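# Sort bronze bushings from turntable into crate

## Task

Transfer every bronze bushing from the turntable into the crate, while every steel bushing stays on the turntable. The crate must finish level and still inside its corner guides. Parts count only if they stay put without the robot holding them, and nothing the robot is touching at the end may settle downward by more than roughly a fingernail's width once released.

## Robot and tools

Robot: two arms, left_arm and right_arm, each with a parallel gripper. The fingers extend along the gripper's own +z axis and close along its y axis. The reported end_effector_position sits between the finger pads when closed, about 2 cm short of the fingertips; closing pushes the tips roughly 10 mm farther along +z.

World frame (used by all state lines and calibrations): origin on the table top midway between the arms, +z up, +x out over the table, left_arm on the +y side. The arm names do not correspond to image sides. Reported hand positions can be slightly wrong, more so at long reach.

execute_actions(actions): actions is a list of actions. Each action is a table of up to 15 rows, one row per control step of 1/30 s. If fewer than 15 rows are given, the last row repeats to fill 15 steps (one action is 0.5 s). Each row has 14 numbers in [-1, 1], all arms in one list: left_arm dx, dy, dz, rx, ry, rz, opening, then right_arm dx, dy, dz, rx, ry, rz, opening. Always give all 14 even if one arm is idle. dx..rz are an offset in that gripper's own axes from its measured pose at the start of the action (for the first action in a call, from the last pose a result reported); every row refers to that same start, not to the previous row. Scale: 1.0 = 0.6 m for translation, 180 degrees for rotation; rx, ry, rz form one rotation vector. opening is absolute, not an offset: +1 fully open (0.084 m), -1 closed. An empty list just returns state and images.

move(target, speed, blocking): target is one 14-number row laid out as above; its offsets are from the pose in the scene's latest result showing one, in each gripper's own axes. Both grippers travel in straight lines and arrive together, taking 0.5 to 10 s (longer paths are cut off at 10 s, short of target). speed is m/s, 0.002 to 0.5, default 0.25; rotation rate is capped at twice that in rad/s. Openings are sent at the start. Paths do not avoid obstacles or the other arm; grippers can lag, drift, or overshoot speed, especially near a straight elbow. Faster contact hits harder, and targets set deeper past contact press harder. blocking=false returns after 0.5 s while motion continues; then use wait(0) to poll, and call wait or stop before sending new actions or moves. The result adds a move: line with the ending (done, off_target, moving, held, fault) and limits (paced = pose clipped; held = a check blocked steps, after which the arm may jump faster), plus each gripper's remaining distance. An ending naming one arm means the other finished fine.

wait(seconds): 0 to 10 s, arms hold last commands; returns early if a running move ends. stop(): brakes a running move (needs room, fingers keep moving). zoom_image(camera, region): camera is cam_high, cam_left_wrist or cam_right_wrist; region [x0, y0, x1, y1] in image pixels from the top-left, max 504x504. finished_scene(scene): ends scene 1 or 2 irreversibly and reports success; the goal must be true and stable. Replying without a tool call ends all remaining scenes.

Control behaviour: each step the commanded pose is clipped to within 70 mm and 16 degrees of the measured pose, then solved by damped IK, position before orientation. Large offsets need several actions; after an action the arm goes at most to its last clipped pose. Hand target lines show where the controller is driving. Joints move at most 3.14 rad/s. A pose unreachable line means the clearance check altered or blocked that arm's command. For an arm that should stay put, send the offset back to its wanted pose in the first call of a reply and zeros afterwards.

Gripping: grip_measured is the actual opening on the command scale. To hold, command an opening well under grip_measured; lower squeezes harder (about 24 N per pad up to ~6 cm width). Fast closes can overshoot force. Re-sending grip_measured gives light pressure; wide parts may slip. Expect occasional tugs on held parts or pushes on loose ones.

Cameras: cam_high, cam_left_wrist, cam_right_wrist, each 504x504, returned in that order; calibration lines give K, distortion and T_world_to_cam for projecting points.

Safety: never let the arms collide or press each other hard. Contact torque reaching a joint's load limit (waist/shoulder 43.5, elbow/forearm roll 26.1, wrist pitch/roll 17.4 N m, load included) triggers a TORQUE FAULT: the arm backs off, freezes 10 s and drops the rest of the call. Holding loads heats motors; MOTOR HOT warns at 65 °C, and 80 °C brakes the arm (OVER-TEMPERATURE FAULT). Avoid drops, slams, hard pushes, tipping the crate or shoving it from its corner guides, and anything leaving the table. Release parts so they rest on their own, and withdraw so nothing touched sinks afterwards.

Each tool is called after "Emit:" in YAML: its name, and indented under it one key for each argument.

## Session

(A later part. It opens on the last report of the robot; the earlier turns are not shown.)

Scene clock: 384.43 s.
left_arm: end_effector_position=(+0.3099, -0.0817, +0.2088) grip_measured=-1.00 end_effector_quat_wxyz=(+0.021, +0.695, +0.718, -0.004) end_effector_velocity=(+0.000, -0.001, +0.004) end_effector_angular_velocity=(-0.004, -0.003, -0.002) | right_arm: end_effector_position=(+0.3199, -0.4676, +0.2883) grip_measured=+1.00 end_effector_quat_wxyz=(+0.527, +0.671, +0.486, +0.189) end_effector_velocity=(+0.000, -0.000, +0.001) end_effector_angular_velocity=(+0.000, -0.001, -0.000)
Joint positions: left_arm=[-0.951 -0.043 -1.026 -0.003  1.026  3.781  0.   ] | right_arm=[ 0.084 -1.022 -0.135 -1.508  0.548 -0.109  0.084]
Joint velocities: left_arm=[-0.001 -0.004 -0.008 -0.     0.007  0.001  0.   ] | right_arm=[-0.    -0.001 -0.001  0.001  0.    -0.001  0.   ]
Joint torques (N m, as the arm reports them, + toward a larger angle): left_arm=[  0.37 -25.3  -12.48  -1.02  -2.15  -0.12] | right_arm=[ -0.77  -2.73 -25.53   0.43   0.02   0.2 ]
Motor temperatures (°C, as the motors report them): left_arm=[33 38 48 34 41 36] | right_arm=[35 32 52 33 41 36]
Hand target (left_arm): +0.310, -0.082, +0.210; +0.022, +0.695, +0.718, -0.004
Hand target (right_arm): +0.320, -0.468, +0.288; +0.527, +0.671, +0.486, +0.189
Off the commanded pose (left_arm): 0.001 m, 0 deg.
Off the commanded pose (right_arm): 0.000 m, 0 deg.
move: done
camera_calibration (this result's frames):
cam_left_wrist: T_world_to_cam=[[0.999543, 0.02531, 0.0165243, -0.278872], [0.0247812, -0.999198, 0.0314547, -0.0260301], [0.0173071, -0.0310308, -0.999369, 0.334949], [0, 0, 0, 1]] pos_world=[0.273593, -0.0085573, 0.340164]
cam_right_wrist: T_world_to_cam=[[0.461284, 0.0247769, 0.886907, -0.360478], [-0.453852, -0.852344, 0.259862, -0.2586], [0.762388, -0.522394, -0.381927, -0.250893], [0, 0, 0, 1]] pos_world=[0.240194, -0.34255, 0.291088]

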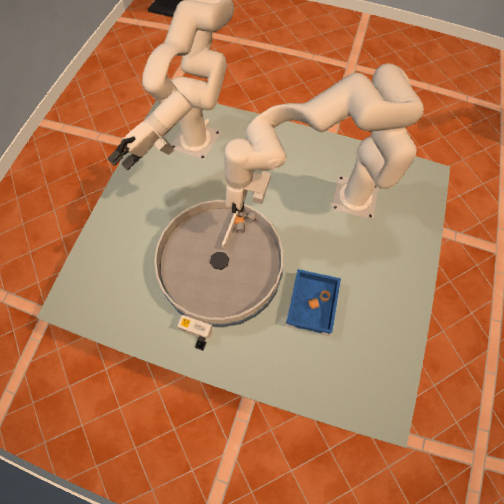

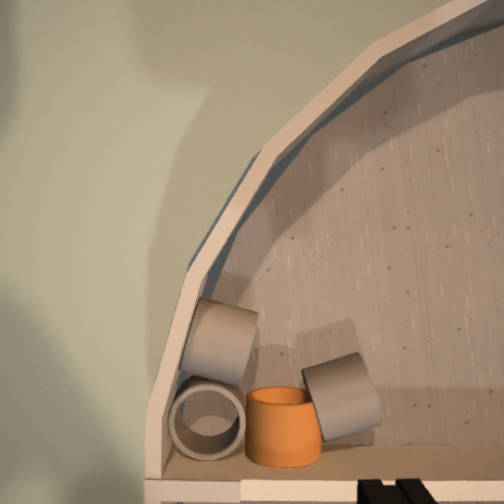

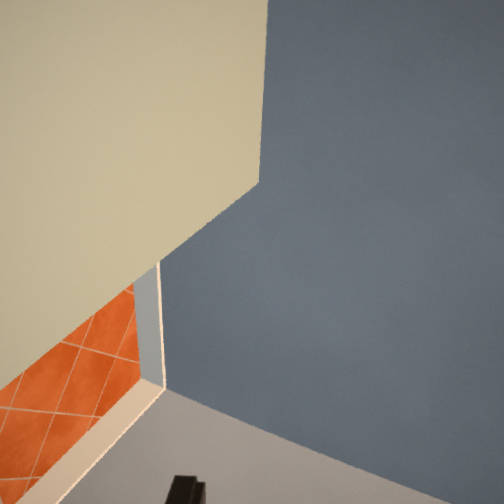

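Emit:
move:
  target: [0.023,0.01,0.13,0.005,0.01,-0.17,0.4,0,0,0,0,0,0,1]
  speed: 0.2

Emit:
move:
  target: [0,0,0.09,0,0,0,0.4,0,0,0,0,0,0,1]
  speed: 0.08

Emit:
move:
  target: [0,0,-0.005,0,0,0,-1,0,0,0,0,0,0,1]

Emit:
move:
  target: [0,0,-0.15,0,0,0,-1,0,0,0,0,0,0,1]
  speed: 0.15

Scene clock: 395.60 s.
left_arm: end_effector_position=(+0.3174, -0.0709, +0.1308) grip_measured=+0.39 end_effector_quat_wxyz=(+0.003, +0.482, +0.876, -0.005) end_effector_velocity=(+0.000, +0.000, -0.001) end_effector_angular_velocity=(+0.000, -0.001, +0.009) | right_arm: end_effector_position=(+0.3199, -0.4676, +0.2883) grip_measured=+1.00 end_effector_quat_wxyz=(+0.527, +0.671, +0.486, +0.189) end_effector_velocity=(-0.000, -0.000, -0.000) end_effector_angular_velocity=(-0.000, +0.001, +0.000)
Joint positions: left_arm=[-0.923  0.072 -0.93  -0.009  0.849  3.28   0.061] | right_arm=[ 0.084 -1.022 -0.135 -1.508  0.548 -0.109  0.084]
Joint velocities: left_arm=[ 0.     0.002  0.001  0.001 -0.004 -0.01  -0.   ] | right_arm=[ 0.     0.001  0.    -0.     0.     0.     0.   ]
Joint torques (N m, as the arm reports them, + toward a larger angle): left_arm=[ -0.26 -26.75 -11.16  -1.2   -2.31   0.21] | right_arm=[ -0.75  -2.33 -25.58   0.31  -0.04   0.25]
Motor temperatures (°C, as the motors report them): left_arm=[33 38 48 34 40 36] | right_arm=[35 32 52 33 41 36]
Hand target (left_arm): +0.317, -0.071, +0.130; +0.003, +0.481, +0.876, -0.005
Hand target (right_arm): +0.320, -0.468, +0.288; +0.527, +0.671, +0.486, +0.189
Off the commanded pose (left_arm): 0.001 m, 0 deg.
Off the commanded pose (right_arm): 0.000 m, 0 deg.
move: done
camera_calibration (this result's frames):
cam_left_wrist: T_world_to_cam=[[0.848221, 0.529495, -0.012466, -0.197823], [0.529583, -0.848243, 0.00507213, -0.159065], [-0.0078885, -0.0109041, -0.999909, 0.266752], [0, 0, 0, 1]] pos_world=[0.25414, -0.0272712, 0.265069]
cam_right_wrist: T_world_to_cam=[[0.461284, 0.0247769, 0.886907, -0.360478], [-0.453852, -0.852344, 0.259862, -0.2586], [0.762388, -0.522394, -0.381927, -0.250893], [0, 0, 0, 1]] pos_world=[0.240194, -0.34255, 0.291088]

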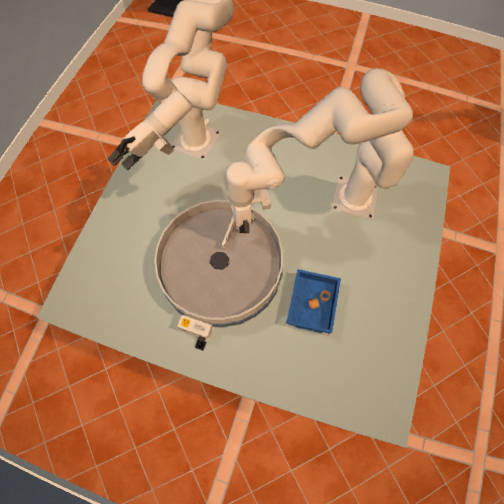

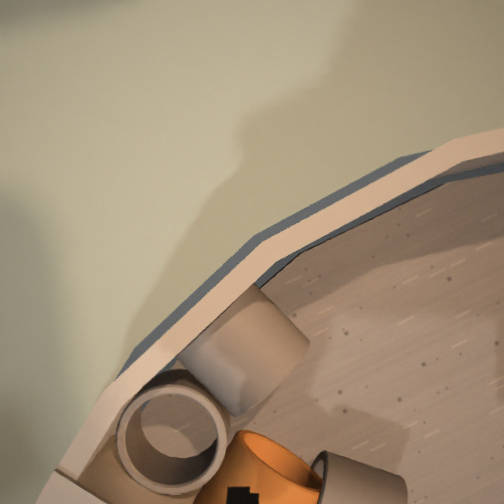

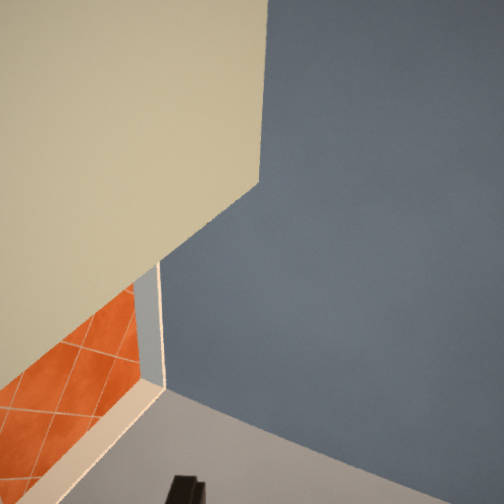

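Scene clock: 406.37 s.
left_arm: end_effector_position=(+0.3272, -0.0779, +0.1245) grip_measured=+0.39 end_effector_quat_wxyz=(+0.036, +0.482, +0.875, -0.016) end_effector_velocity=(+0.000, +0.001, -0.000) end_effector_angular_velocity=(+0.001, +0.001, +0.002) | right_arm: end_effector_position=(+0.3199, -0.4676, +0.2883) grip_measured=+1.00 end_effector_quat_wxyz=(+0.527, +0.671, +0.486, +0.189) end_effector_velocity=(-0.000, -0.000, +0.000) end_effector_angular_velocity=(+0.002, -0.001, -0.001)
Joint positions: left_arm=[-0.917  0.076 -0.894 -0.007  0.739  3.286  0.061] | right_arm=[ 0.084 -1.022 -0.135 -1.508  0.548 -0.109  0.084]
Joint velocities: left_arm=[ 0.001 -0.     0.001 -0.001  0.001  0.     0.   ] | right_arm=[-0.    -0.001 -0.     0.002  0.001  0.     0.   ]
Joint torques (N m, as the arm reports them, + toward a larger angle): left_arm=[ -0.81 -26.35 -11.3   -1.22  -2.22  -0.04] | right_arm=[ -0.58  -2.37 -25.41   0.33  -0.16   0.25]
Motor temperatures (°C, as the motors report them): left_arm=[33 38 48 34 40 36] | right_arm=[35 32 52 33 41 36]
Hand target (left_arm): +0.327, -0.078, +0.125; +0.036, +0.482, +0.875, -0.016
Hand target (right_arm): +0.320, -0.468, +0.288; +0.527, +0.671, +0.486, +0.189
Off the commanded pose (left_arm): 0.049 m, 4 deg.
Off the commanded pose (right_arm): 0.000 m, 0 deg.
TORQUE FAULT: the external load on joint 2 (shoulder) of the left arm reached its load limit, and that arm stopped for 10 seconds. That time counts as 18 of the actions that you can send in this scene. A torque fault stops only its own arm. That arm's remaining commands of this call were not run. Joint 2 (shoulder) of that arm moved back by up to 3 degrees. That arm holds there, with its grip as last carried out, and accepts commands again: back off and push less far. That arm stops again, at the same cost, whenever a joint's load reaches its limit.
move: fault (left_arm)
camera_calibration (this result's frames):
cam_left_wrist: T_world_to_cam=[[0.848904, 0.528547, -0.000370502, -0.204205], [0.527116, -0.846554, 0.074129, -0.17784], [0.038867, -0.0631237, -0.997249, 0.240747], [0, 0, 0, 1]] pos_world=[0.257735, -0.0274223, 0.253192]
cam_right_wrist: T_world_to_cam=[[0.461284, 0.0247768, 0.886907, -0.360478], [-0.453852, -0.852344, 0.259862, -0.2586], [0.762388, -0.522395, -0.381927, -0.250893], [0, 0, 0, 1]] pos_world=[0.240194, -0.34255, 0.291088]

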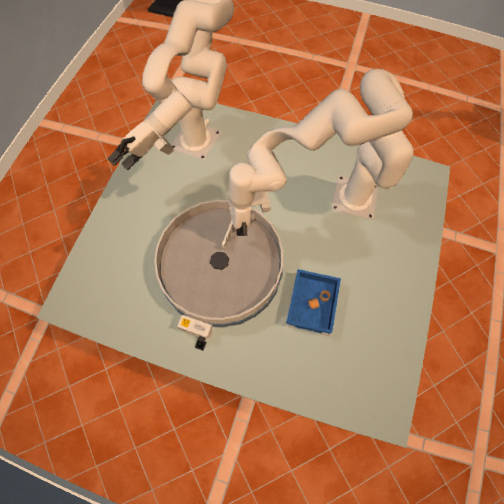

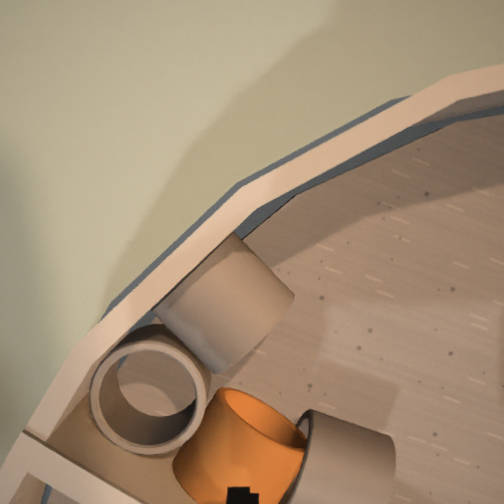

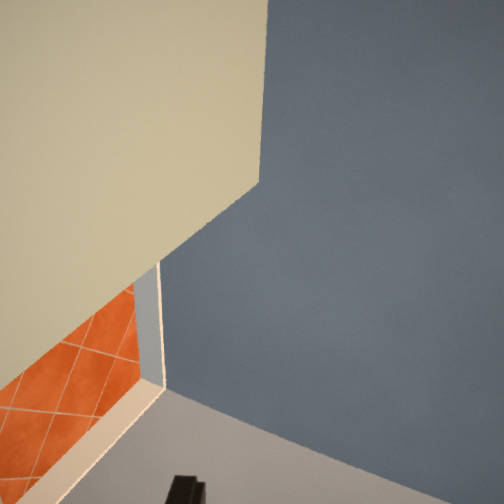

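not run: a fault stop came before this call.

not run: a fault stop came before this call.

Emit:
move:
  target: [0.02,0.022,0,0,0.024,0,0.3,0,0,0,0,0,0,1]
  speed: 0.1

Emit:
move:
  target: [0,0,0.065,0,0,0,0.3,0,0,0,0,0,0,1]
  speed: 0.04

Emit:
move:
  target: [0,0,-0.005,0,0,0,-1,0,0,0,0,0,0,1]

Emit:
move:
  target: [0,0,-0.15,0,0,0,-1,0,0,0,0,0,0,1]
  speed: 0.15

Scene clock: 413.37 s.
left_arm: end_effector_position=(+0.3319, -0.0608, +0.1236) grip_measured=+0.29 end_effector_quat_wxyz=(+0.003, +0.482, +0.876, +0.002) end_effector_velocity=(-0.000, +0.000, +0.000) end_effector_angular_velocity=(+0.005, +0.003, -0.002) | right_arm: end_effector_position=(+0.3199, -0.4676, +0.2883) grip_measured=+1.00 end_effector_quat_wxyz=(+0.527, +0.671, +0.486, +0.189) end_effector_velocity=(+0.000, +0.000, -0.000) end_effector_angular_velocity=(+0.002, -0.000, +0.001)
Joint positions: left_arm=[-0.89   0.093 -0.934  0.008  0.836  3.303  0.056] | right_arm=[ 0.084 -1.022 -0.135 -1.508  0.548 -0.109  0.084]
Joint velocities: left_arm=[-0.     0.002 -0.004  0.001  0.008  0.001  0.   ] | right_arm=[-0.     0.     0.     0.001 -0.002  0.001  0.   ]
Joint torques (N m, as the arm reports them, + toward a larger angle): left_arm=[ -0.17 -27.3  -11.43  -1.29  -2.34   0.1 ] | right_arm=[ -0.69  -2.41 -25.7    0.49   0.     0.19]
Motor temperatures (°C, as the motors report them): left_arm=[33 38 48 34 40 36] | right_arm=[35 32 52 33 41 36]
Hand target (left_arm): +0.332, -0.061, +0.124; +0.003, +0.482, +0.876, +0.002
Hand target (right_arm): +0.320, -0.468, +0.288; +0.527, +0.671, +0.486, +0.189
Off the commanded pose (left_arm): 0.000 m, 0 deg.
Off the commanded pose (right_arm): 0.000 m, 0 deg.
move: done
camera_calibration (this result's frames):
cam_left_wrist: T_world_to_cam=[[0.848624, 0.528996, -0.000758049, -0.217078], [0.528996, -0.848624, -0.000783301, -0.157272], [-0.00105766, 0.000263724, -0.999999, 0.258221], [0, 0, 0, 1]] pos_world=[0.267687, -0.0186999, 0.257933]
cam_right_wrist: T_world_to_cam=[[0.461284, 0.0247769, 0.886907, -0.360478], [-0.453852, -0.852344, 0.259862, -0.2586], [0.762388, -0.522395, -0.381927, -0.250893], [0, 0, 0, 1]] pos_world=[0.240194, -0.34255, 0.291088]

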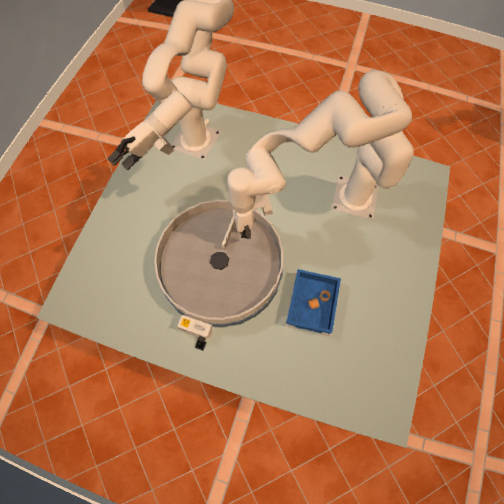

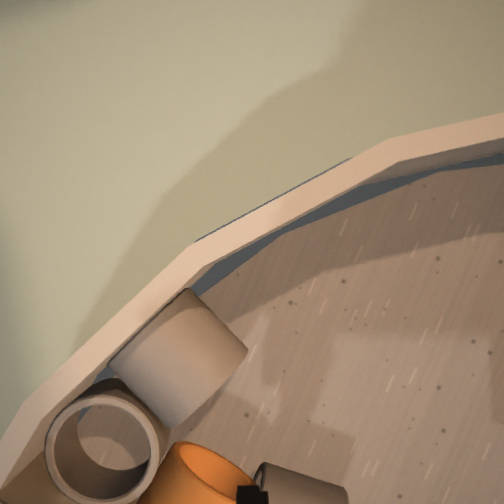

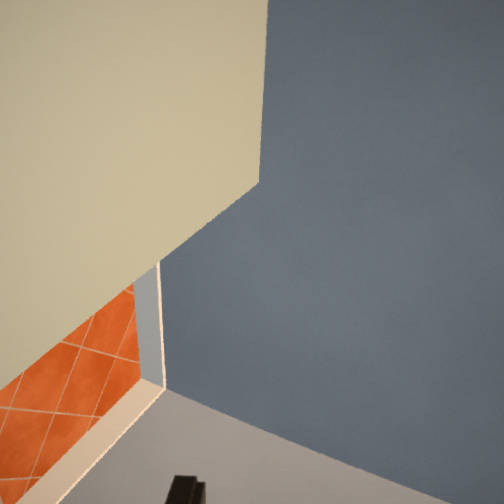

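Scene clock: 414.60 s.
left_arm: end_effector_position=(+0.3382, -0.0669, +0.1008) grip_measured=+0.31 end_effector_quat_wxyz=(+0.020, +0.482, +0.876, -0.004) end_effector_velocity=(+0.002, -0.002, +0.000) end_effector_angular_velocity=(-0.012, -0.012, +0.003) | right_arm: end_effector_position=(+0.3199, -0.4676, +0.2883) grip_measured=+1.00 end_effector_quat_wxyz=(+0.527, +0.671, +0.486, +0.189) end_effector_velocity=(+0.000, -0.000, +0.001) end_effector_angular_velocity=(+0.001, -0.001, -0.001)
Joint positions: left_arm=[-0.888  0.14  -0.91   0.009  0.73   3.303  0.057] | right_arm=[ 0.084 -1.022 -0.135 -1.508  0.548 -0.109  0.084]
Joint velocities: left_arm=[ 0.001 -0.001  0.006  0.002 -0.021 -0.003 -0.   ] | right_arm=[-0.    -0.001 -0.001  0.001  0.001  0.     0.   ]
Joint torques (N m, as the arm reports them, + toward a larger angle): left_arm=[-3.39 14.32  0.93 -1.33 -4.96 -0.53] | right_arm=[ -0.77  -2.6  -25.69   0.23  -0.04   0.27]
Motor temperatures (°C, as the motors report them): left_arm=[33 38 48 34 40 36] | right_arm=[35 32 52 33 41 36]
Hand target (left_arm): +0.332, -0.061, +0.085; +0.003, +0.482, +0.876, +0.002
Hand target (right_arm): +0.320, -0.468, +0.288; +0.527, +0.671, +0.486, +0.189
Off the commanded pose (left_arm): 0.018 m, 2 deg.
Off the commanded pose (right_arm): 0.000 m, 0 deg.
move: off_target (left_arm)
camera_calibration (this result's frames):
cam_left_wrist: T_world_to_cam=[[0.848439, 0.529266, 0.0053779, -0.219794], [0.528839, -0.848088, 0.0328155, -0.169042], [0.021929, -0.0249979, -0.999447, 0.225862], [0, 0, 0, 1]] pos_world=[0.270924, -0.0213868, 0.232466]
cam_right_wrist: T_world_to_cam=[[0.461284, 0.0247768, 0.886907, -0.360478], [-0.453852, -0.852344, 0.259862, -0.2586], [0.762388, -0.522395, -0.381927, -0.250893], [0, 0, 0, 1]] pos_world=[0.240194, -0.34255, 0.291088]

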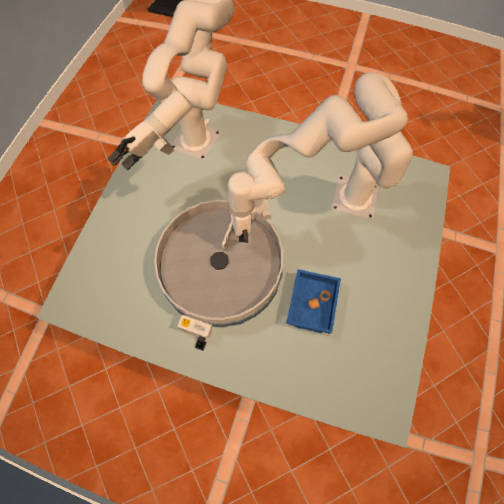

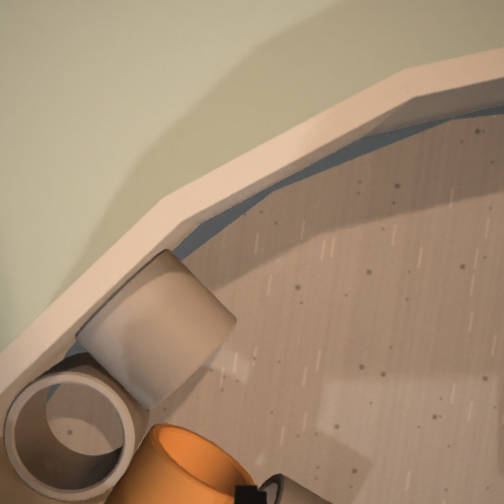

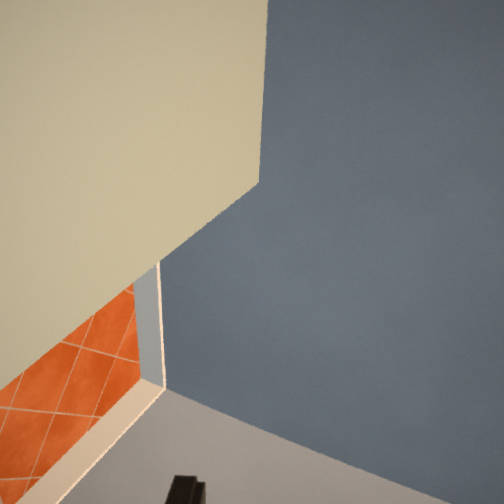

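Scene clock: 415.30 s.
left_arm: end_effector_position=(+0.3390, -0.0663, +0.1038) grip_measured=-1.00 end_effector_quat_wxyz=(+0.020, +0.481, +0.876, -0.004) end_effector_velocity=(-0.007, +0.000, -0.003) end_effector_angular_velocity=(+0.009, +0.013, -0.007) | right_arm: end_effector_position=(+0.3199, -0.4676, +0.2883) grip_measured=+1.00 end_effector_quat_wxyz=(+0.527, +0.671, +0.486, +0.189) end_effector_velocity=(+0.000, +0.000, +0.000) end_effector_angular_velocity=(-0.000, +0.000, +0.001)
Joint positions: left_arm=[-0.886  0.134 -0.912  0.01   0.737  3.303  0.   ] | right_arm=[ 0.084 -1.022 -0.135 -1.508  0.548 -0.109  0.084]
Joint velocities: left_arm=[-0.01   0.001  0.005 -0.005  0.009  0.001  0.   ] | right_arm=[ 0. -0.  0. -0. -0. -0.  0.]
Joint torques (N m, as the arm reports them, + toward a larger angle): left_arm=[ -2.92 -11.    -3.09  -1.63   0.84   0.26] | right_arm=[ -0.77  -2.49 -25.49   0.38   0.02   0.25]
Motor temperatures (°C, as the motors report them): left_arm=[33 38 47 34 40 36] | right_arm=[35 32 52 33 41 36]
Hand target (left_arm): +0.338, -0.067, +0.104; +0.020, +0.482, +0.876, -0.004
Hand target (right_arm): +0.320, -0.468, +0.288; +0.527, +0.671, +0.486, +0.189
Off the commanded pose (left_arm): 0.001 m, 0 deg.
Off the commanded pose (right_arm): 0.000 m, 0 deg.
move: done
camera_calibration (this result's frames):
cam_left_wrist: T_world_to_cam=[[0.847721, 0.530406, 0.00616452, -0.220539], [0.529946, -0.847374, 0.0333839, -0.169427], [0.0229307, -0.0250334, -0.999424, 0.228484], [0, 0, 0, 1]] pos_world=[0.271504, -0.0208729, 0.235368]
cam_right_wrist: T_world_to_cam=[[0.461284, 0.0247766, 0.886907, -0.360478], [-0.453852, -0.852344, 0.259861, -0.2586], [0.762388, -0.522395, -0.381927, -0.250893], [0, 0, 0, 1]] pos_world=[0.240194, -0.34255, 0.291088]

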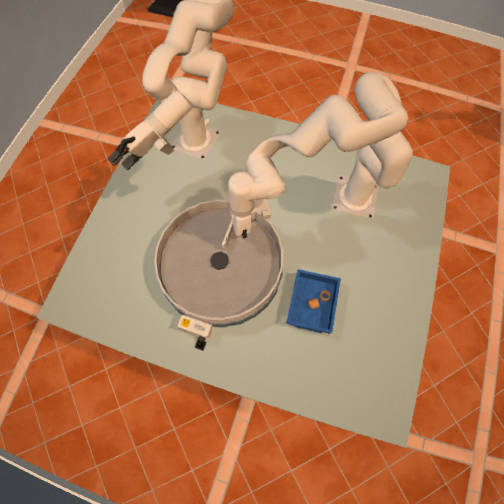

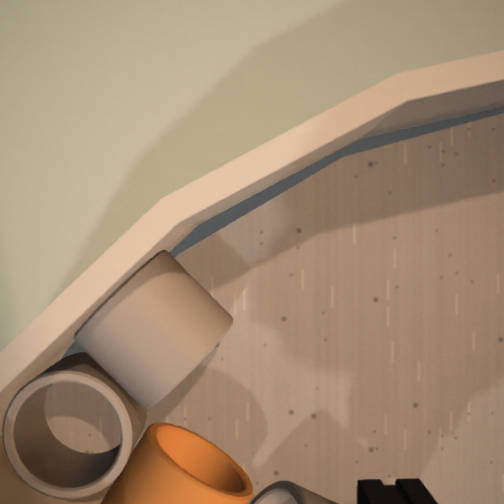

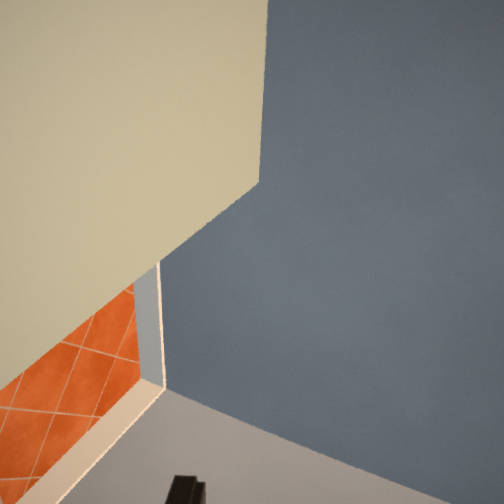

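Scene clock: 416.33 s.
left_arm: end_effector_position=(+0.3359, -0.0635, +0.1928) grip_measured=-1.00 end_effector_quat_wxyz=(+0.019, +0.481, +0.876, -0.003) end_effector_velocity=(+0.001, -0.001, +0.005) end_effector_angular_velocity=(-0.004, -0.004, +0.001) | right_arm: end_effector_position=(+0.3199, -0.4676, +0.2883) grip_measured=+1.00 end_effector_quat_wxyz=(+0.527, +0.671, +0.486, +0.189) end_effector_velocity=(-0.000, -0.000, -0.000) end_effector_angular_velocity=(-0.000, +0.000, -0.001)
Joint positions: left_arm=[-0.888 -0.013 -1.013  0.008  0.988  3.304  0.   ] | right_arm=[ 0.084 -1.022 -0.135 -1.508  0.548 -0.109  0.084]
Joint velocities: left_arm=[ 0.    -0.004 -0.008  0.     0.007 -0.001  0.   ] | right_arm=[-0.     0.    -0.    -0.     0.001  0.     0.   ]
Joint torques (N m, as the arm reports them, + toward a larger angle): left_arm=[  0.31 -26.02 -12.01  -1.17  -2.21   0.33] | right_arm=[ -0.65  -2.35 -25.54   0.42  -0.06   0.18]
Motor temperatures (°C, as the motors report them): left_arm=[33 38 48 34 40 36] | right_arm=[35 32 52 33 41 36]
Hand target (left_arm): +0.336, -0.064, +0.194; +0.020, +0.481, +0.876, -0.003
Hand target (right_arm): +0.320, -0.468, +0.288; +0.527, +0.671, +0.486, +0.189
Off the commanded pose (left_arm): 0.001 m, 0 deg.
Off the commanded pose (right_arm): 0.000 m, 0 deg.
move: done
camera_calibration (this result's frames):
cam_left_wrist: T_world_to_cam=[[0.847564, 0.530657, 0.00615682, -0.219906], [0.530232, -0.847254, 0.0318652, -0.168194], [0.0221259, -0.0237433, -0.999473, 0.317976], [0, 0, 0, 1]] pos_world=[0.268531, -0.0182583, 0.324522]
cam_right_wrist: T_world_to_cam=[[0.461284, 0.0247765, 0.886907, -0.360478], [-0.453852, -0.852344, 0.259861, -0.2586], [0.762388, -0.522395, -0.381927, -0.250893], [0, 0, 0, 1]] pos_world=[0.240194, -0.34255, 0.291088]

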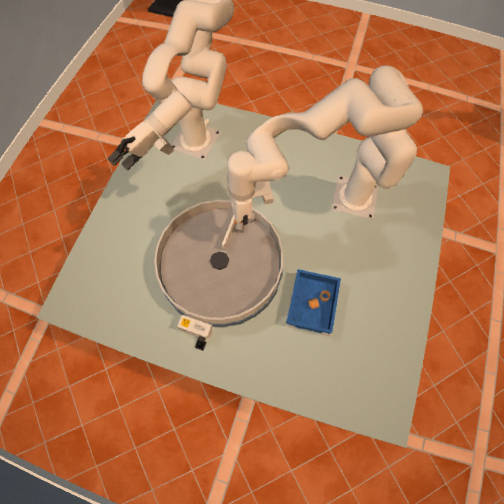

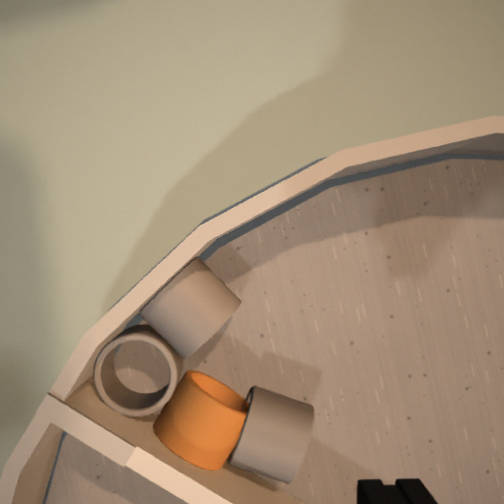

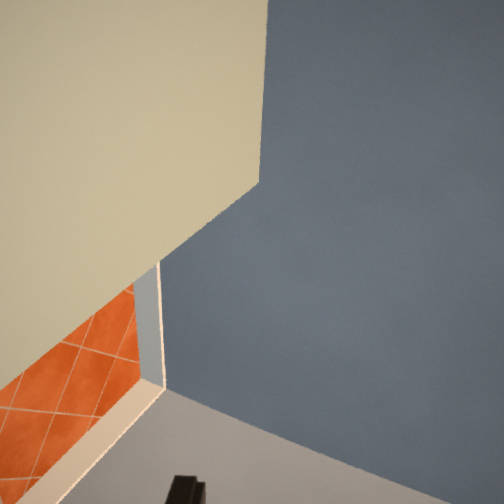

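Emit:
move:
  target: [0.042,-0.053,0.1,0,0.01,0.17,-1,0,0,0,0,0,0,1]
  speed: 0.2

Emit:
move:
  target: [0,0,0.095,0,0,0,-1,0,0,0,0,0,0,1]
  speed: 0.05

Emit:
move:
  target: [-0.02,0.13,0,0,0,0,-1,0,0,0,0,0,0,1]
  speed: 0.1

Emit:
move:
  target: [0,0,-0.12,0,0,0,-1,0,0,0,0,0,0,1]
  speed: 0.2

Scene clock: 428.40 s.
left_arm: end_effector_position=(+0.2976, -0.0610, +0.1317) grip_measured=-1.00 end_effector_quat_wxyz=(+0.006, +0.695, +0.719, +0.009) end_effector_velocity=(-0.001, +0.000, -0.001) end_effector_angular_velocity=(+0.000, +0.001, -0.006) | right_arm: end_effector_position=(+0.3199, -0.4676, +0.2883) grip_measured=+1.00 end_effector_quat_wxyz=(+0.527, +0.671, +0.486, +0.189) end_effector_velocity=(+0.000, -0.000, +0.001) end_effector_angular_velocity=(-0.001, -0.002, -0.000)
Joint positions: left_arm=[-0.954  0.006 -0.853  0.027  0.838  3.757  0.   ] | right_arm=[ 0.084 -1.022 -0.135 -1.508  0.548 -0.109  0.084]
Joint velocities: left_arm=[ 0.     0.     0.003 -0.001 -0.003  0.007  0.   ] | right_arm=[ 0.    -0.001 -0.001 -0.001  0.001  0.001  0.   ]
Joint torques (N m, as the arm reports them, + toward a larger angle): left_arm=[  0.1  -24.55 -11.27  -1.21  -2.1    0.03] | right_arm=[ -0.58  -2.33 -25.53   0.2    0.18   0.3 ]
Motor temperatures (°C, as the motors report them): left_arm=[33 38 48 34 40 36] | right_arm=[35 32 53 33 41 36]
Hand target (left_arm): +0.297, -0.061, +0.131; +0.006, +0.695, +0.719, +0.009
Hand target (right_arm): +0.320, -0.468, +0.288; +0.527, +0.671, +0.486, +0.189
Off the commanded pose (left_arm): 0.000 m, 0 deg.
Off the commanded pose (right_arm): 0.000 m, 0 deg.
move: done
camera_calibration (this result's frames):
cam_left_wrist: T_world_to_cam=[[0.999547, 0.026146, 0.0148908, -0.265515], [0.0262881, -0.99961, -0.00942995, 0.00229371], [0.0146385, 0.00981713, -0.999845, 0.262188], [0, 0, 0, 1]] pos_world=[0.261496, 0.00666103, 0.266123]
cam_right_wrist: T_world_to_cam=[[0.461284, 0.0247766, 0.886907, -0.360478], [-0.453852, -0.852344, 0.259861, -0.2586], [0.762388, -0.522395, -0.381927, -0.250893], [0, 0, 0, 1]] pos_world=[0.240194, -0.34255, 0.291088]

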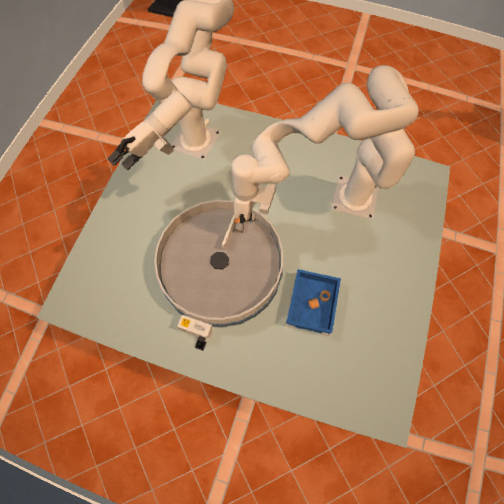

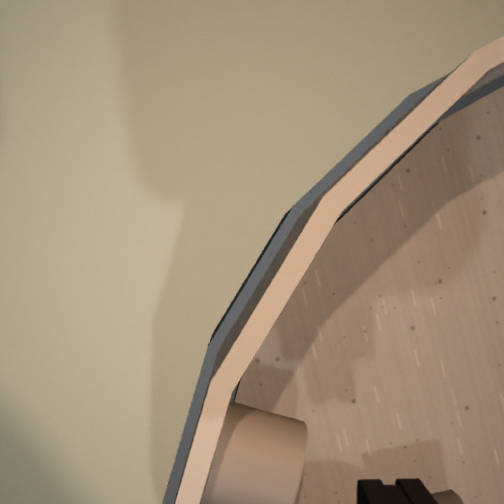

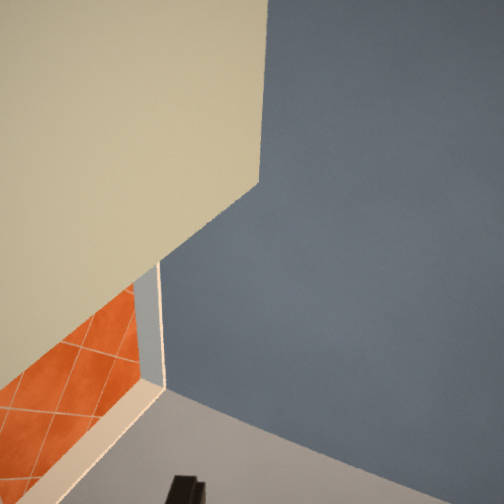

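Scene clock: 429.87 s.
left_arm: end_effector_position=(+0.2991, -0.0613, +0.0755) grip_measured=-1.00 end_effector_quat_wxyz=(+0.007, +0.695, +0.719, +0.009) end_effector_velocity=(+0.001, -0.001, -0.000) end_effector_angular_velocity=(-0.004, -0.003, +0.000) | right_arm: end_effector_position=(+0.3199, -0.4676, +0.2883) grip_measured=+1.00 end_effector_quat_wxyz=(+0.527, +0.671, +0.486, +0.189) end_effector_velocity=(+0.000, -0.000, +0.000) end_effector_angular_velocity=(-0.001, -0.000, +0.000)
Joint positions: left_arm=[-0.95   0.122 -0.805  0.032  0.672  3.754  0.   ] | right_arm=[ 0.084 -1.022 -0.135 -1.508  0.548 -0.109  0.084]
Joint velocities: left_arm=[-0.     0.003 -0.001  0.    -0.007 -0.001  0.   ] | right_arm=[-0.    -0.    -0.    -0.001 -0.    -0.     0.   ]
Joint torques (N m, as the arm reports them, + toward a larger angle): left_arm=[  0.59 -25.8   -9.67  -0.97  -1.71  -0.18] | right_arm=[ -0.88  -2.7  -25.6    0.23   0.     0.23]
Motor temperatures (°C, as the motors report them): left_arm=[33 38 48 34 40 36] | right_arm=[35 32 53 33 41 36]
Hand target (left_arm): +0.299, -0.061, +0.075; +0.006, +0.695, +0.719, +0.009
Hand target (right_arm): +0.320, -0.468, +0.288; +0.527, +0.671, +0.486, +0.189
Off the commanded pose (left_arm): 0.001 m, 0 deg.
Off the commanded pose (right_arm): 0.000 m, 0 deg.
move: done
camera_calibration (this result's frames):
cam_left_wrist: T_world_to_cam=[[0.999541, 0.0259384, 0.0156829, -0.266262], [0.0260664, -0.999628, -0.00801384, 0.00134947], [0.0154692, 0.00841896, -0.999845, 0.205596], [0, 0, 0, 1]] pos_world=[0.262924, 0.00652447, 0.209751]
cam_right_wrist: T_world_to_cam=[[0.461283, 0.0247763, 0.886907, -0.360478], [-0.453853, -0.852344, 0.259861, -0.2586], [0.762388, -0.522395, -0.381927, -0.250893], [0, 0, 0, 1]] pos_world=[0.240194, -0.34255, 0.291088]

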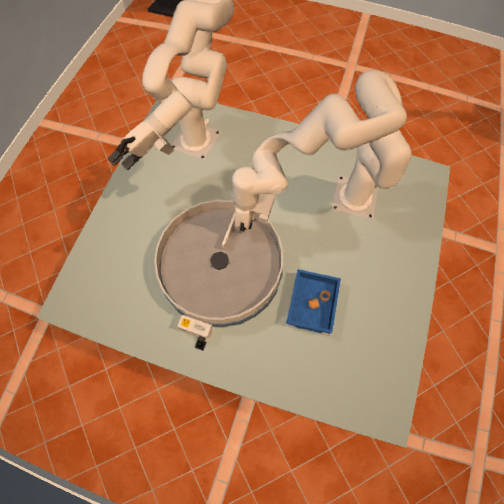

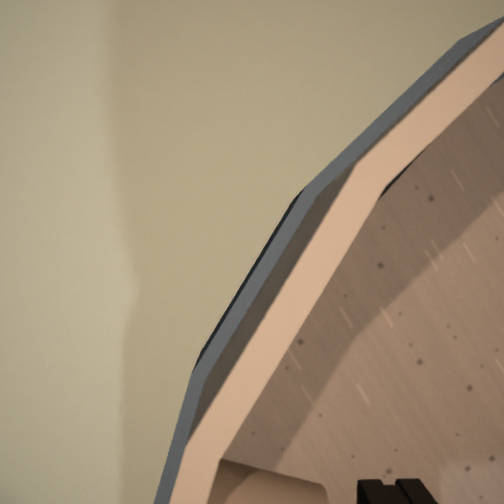

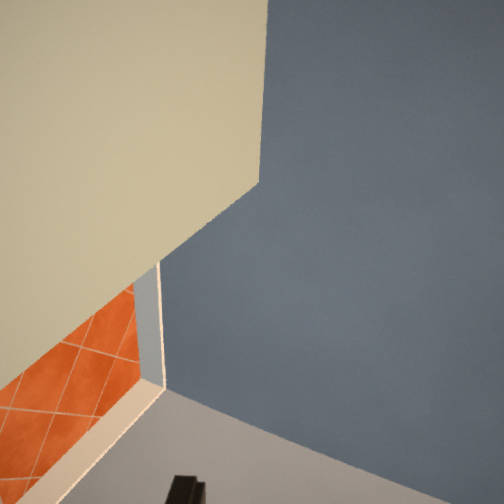

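Scene clock: 431.13 s.
left_arm: end_effector_position=(+0.3759, -0.0646, +0.0762) grip_measured=-1.00 end_effector_quat_wxyz=(-0.003, +0.693, +0.721, +0.010) end_effector_velocity=(+0.003, +0.000, -0.000) end_effector_angular_velocity=(-0.002, +0.001, +0.008) | right_arm: end_effector_position=(+0.3199, -0.4676, +0.2883) grip_measured=+1.00 end_effector_quat_wxyz=(+0.527, +0.671, +0.486, +0.189) end_effector_velocity=(-0.000, -0.000, +0.000) end_effector_angular_velocity=(+0.001, -0.001, -0.002)
Joint positions: left_arm=[-0.834  0.287 -1.041  0.029  0.762  3.869  0.   ] | right_arm=[ 0.084 -1.022 -0.135 -1.508  0.548 -0.109  0.084]
Joint velocities: left_arm=[ 0.006  0.006 -0.008 -0.003  0.001  0.001  0.   ] | right_arm=[ 0.    -0.    -0.     0.002  0.001  0.001  0.   ]
Joint torques (N m, as the arm reports them, + toward a larger angle): left_arm=[-15.64 -15.97 -17.78  -4.69 -15.63  -0.19] | right_arm=[ -0.37  -2.69 -25.39   0.48  -0.08   0.24]
Motor temperatures (°C, as the motors report them): left_arm=[33 38 49 34 41 36] | right_arm=[35 32 53 33 41 36]
Hand target (left_arm): +0.377, -0.071, +0.077; +0.007, +0.695, +0.719, +0.009
Hand target (right_arm): +0.320, -0.468, +0.288; +0.527, +0.671, +0.486, +0.189
Off the commanded pose (left_arm): 0.006 m, 1 deg.
Off the commanded pose (right_arm): 0.000 m, 0 deg.
move: off_target (left_arm)
camera_calibration (this result's frames):
cam_left_wrist: T_world_to_cam=[[0.999484, 0.0320417, 0.00230628, -0.341553], [0.0320873, -0.999205, -0.0236391, -0.00503029], [0.00154701, 0.0237009, -0.999718, 0.211375], [0, 0, 0, 1]] pos_world=[0.341211, 0.000907889, 0.211984]
cam_right_wrist: T_world_to_cam=[[0.461283, 0.0247764, 0.886907, -0.360478], [-0.453853, -0.852344, 0.259861, -0.2586], [0.762388, -0.522395, -0.381927, -0.250893], [0, 0, 0, 1]] pos_world=[0.240194, -0.34255, 0.291088]

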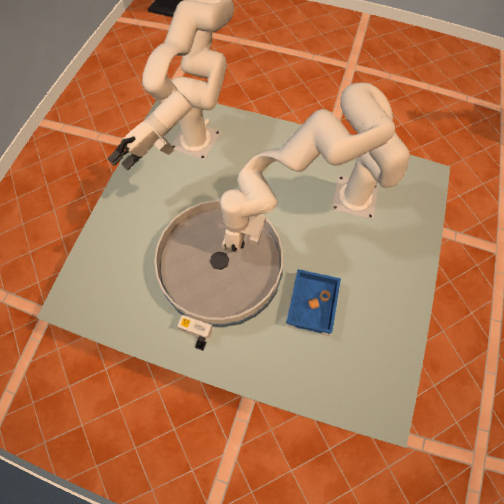

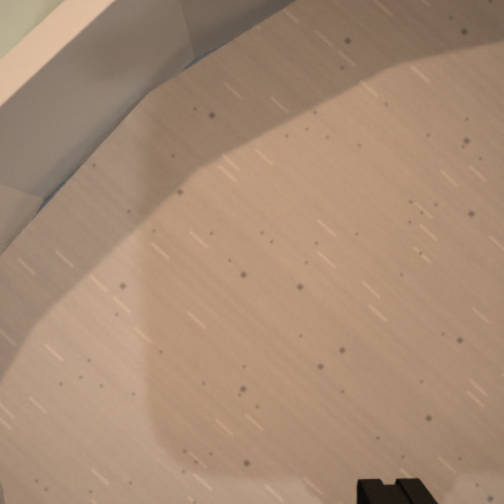

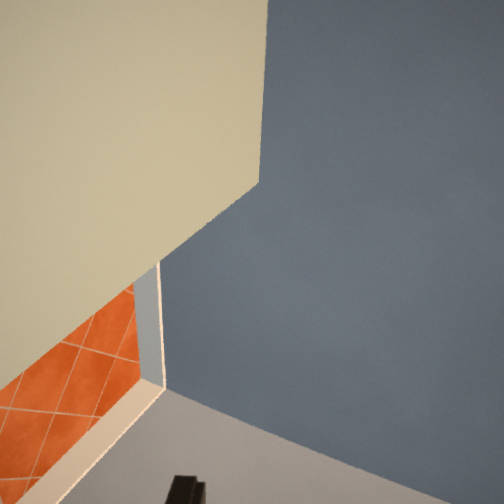

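Scene clock: 432.13 s.
left_arm: end_effector_position=(+0.3752, -0.0662, +0.1482) grip_measured=-1.00 end_effector_quat_wxyz=(-0.003, +0.693, +0.721, +0.010) end_effector_velocity=(+0.000, +0.002, +0.000) end_effector_angular_velocity=(+0.004, +0.002, +0.002) | right_arm: end_effector_position=(+0.3199, -0.4676, +0.2883) grip_measured=+1.00 end_effector_quat_wxyz=(+0.527, +0.671, +0.486, +0.189) end_effector_velocity=(+0.000, +0.000, -0.000) end_effector_angular_velocity=(-0.001, +0.001, +0.002)
Joint positions: left_arm=[-0.838  0.169 -1.112  0.024  0.95   3.872  0.   ] | right_arm=[ 0.084 -1.022 -0.135 -1.508  0.548 -0.109  0.084]
Joint velocities: left_arm=[ 0.003 -0.002  0.002  0.002  0.005 -0.     0.   ] | right_arm=[ 0.     0.001 -0.001 -0.002 -0.001 -0.     0.   ]
Joint torques (N m, as the arm reports them, + toward a larger angle): left_arm=[  0.03 -29.3  -11.97  -0.7   -2.01   0.07] | right_arm=[ -0.47  -2.48 -25.76   0.31  -0.13   0.17]
Motor temperatures (°C, as the motors report them): left_arm=[33 38 49 34 41 36] | right_arm=[35 32 53 33 41 36]
Hand target (left_arm): +0.375, -0.066, +0.148; -0.003, +0.693, +0.721, +0.010
Hand target (right_arm): +0.320, -0.468, +0.288; +0.527, +0.671, +0.486, +0.189
Off the commanded pose (left_arm): 0.000 m, 0 deg.
Off the commanded pose (right_arm): 0.000 m, 0 deg.
move: done
camera_calibration (this result's frames):
cam_left_wrist: T_world_to_cam=[[0.999489, 0.031836, 0.00270579, -0.341032], [0.0318904, -0.999222, -0.0232221, -0.00483246], [0.00196438, 0.0232965, -0.999727, 0.283198], [0, 0, 0, 1]] pos_world=[0.340456, -0.000569107, 0.283931]
cam_right_wrist: T_world_to_cam=[[0.461283, 0.0247764, 0.886907, -0.360478], [-0.453853, -0.852344, 0.259861, -0.2586], [0.762388, -0.522395, -0.381927, -0.250893], [0, 0, 0, 1]] pos_world=[0.240194, -0.34255, 0.291088]

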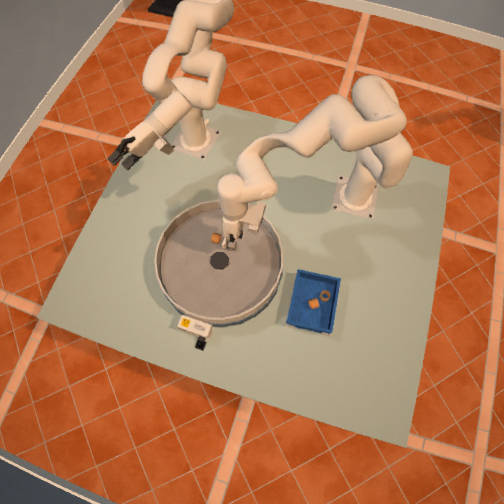

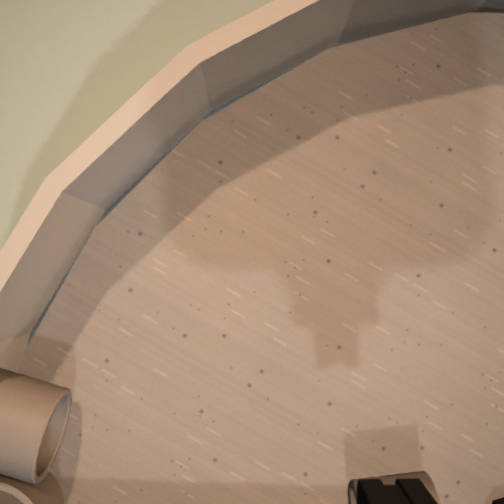

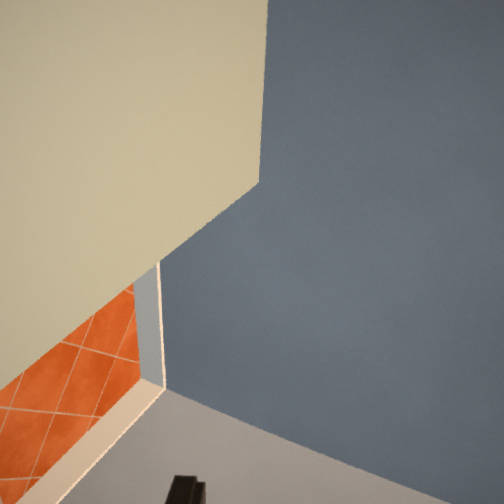

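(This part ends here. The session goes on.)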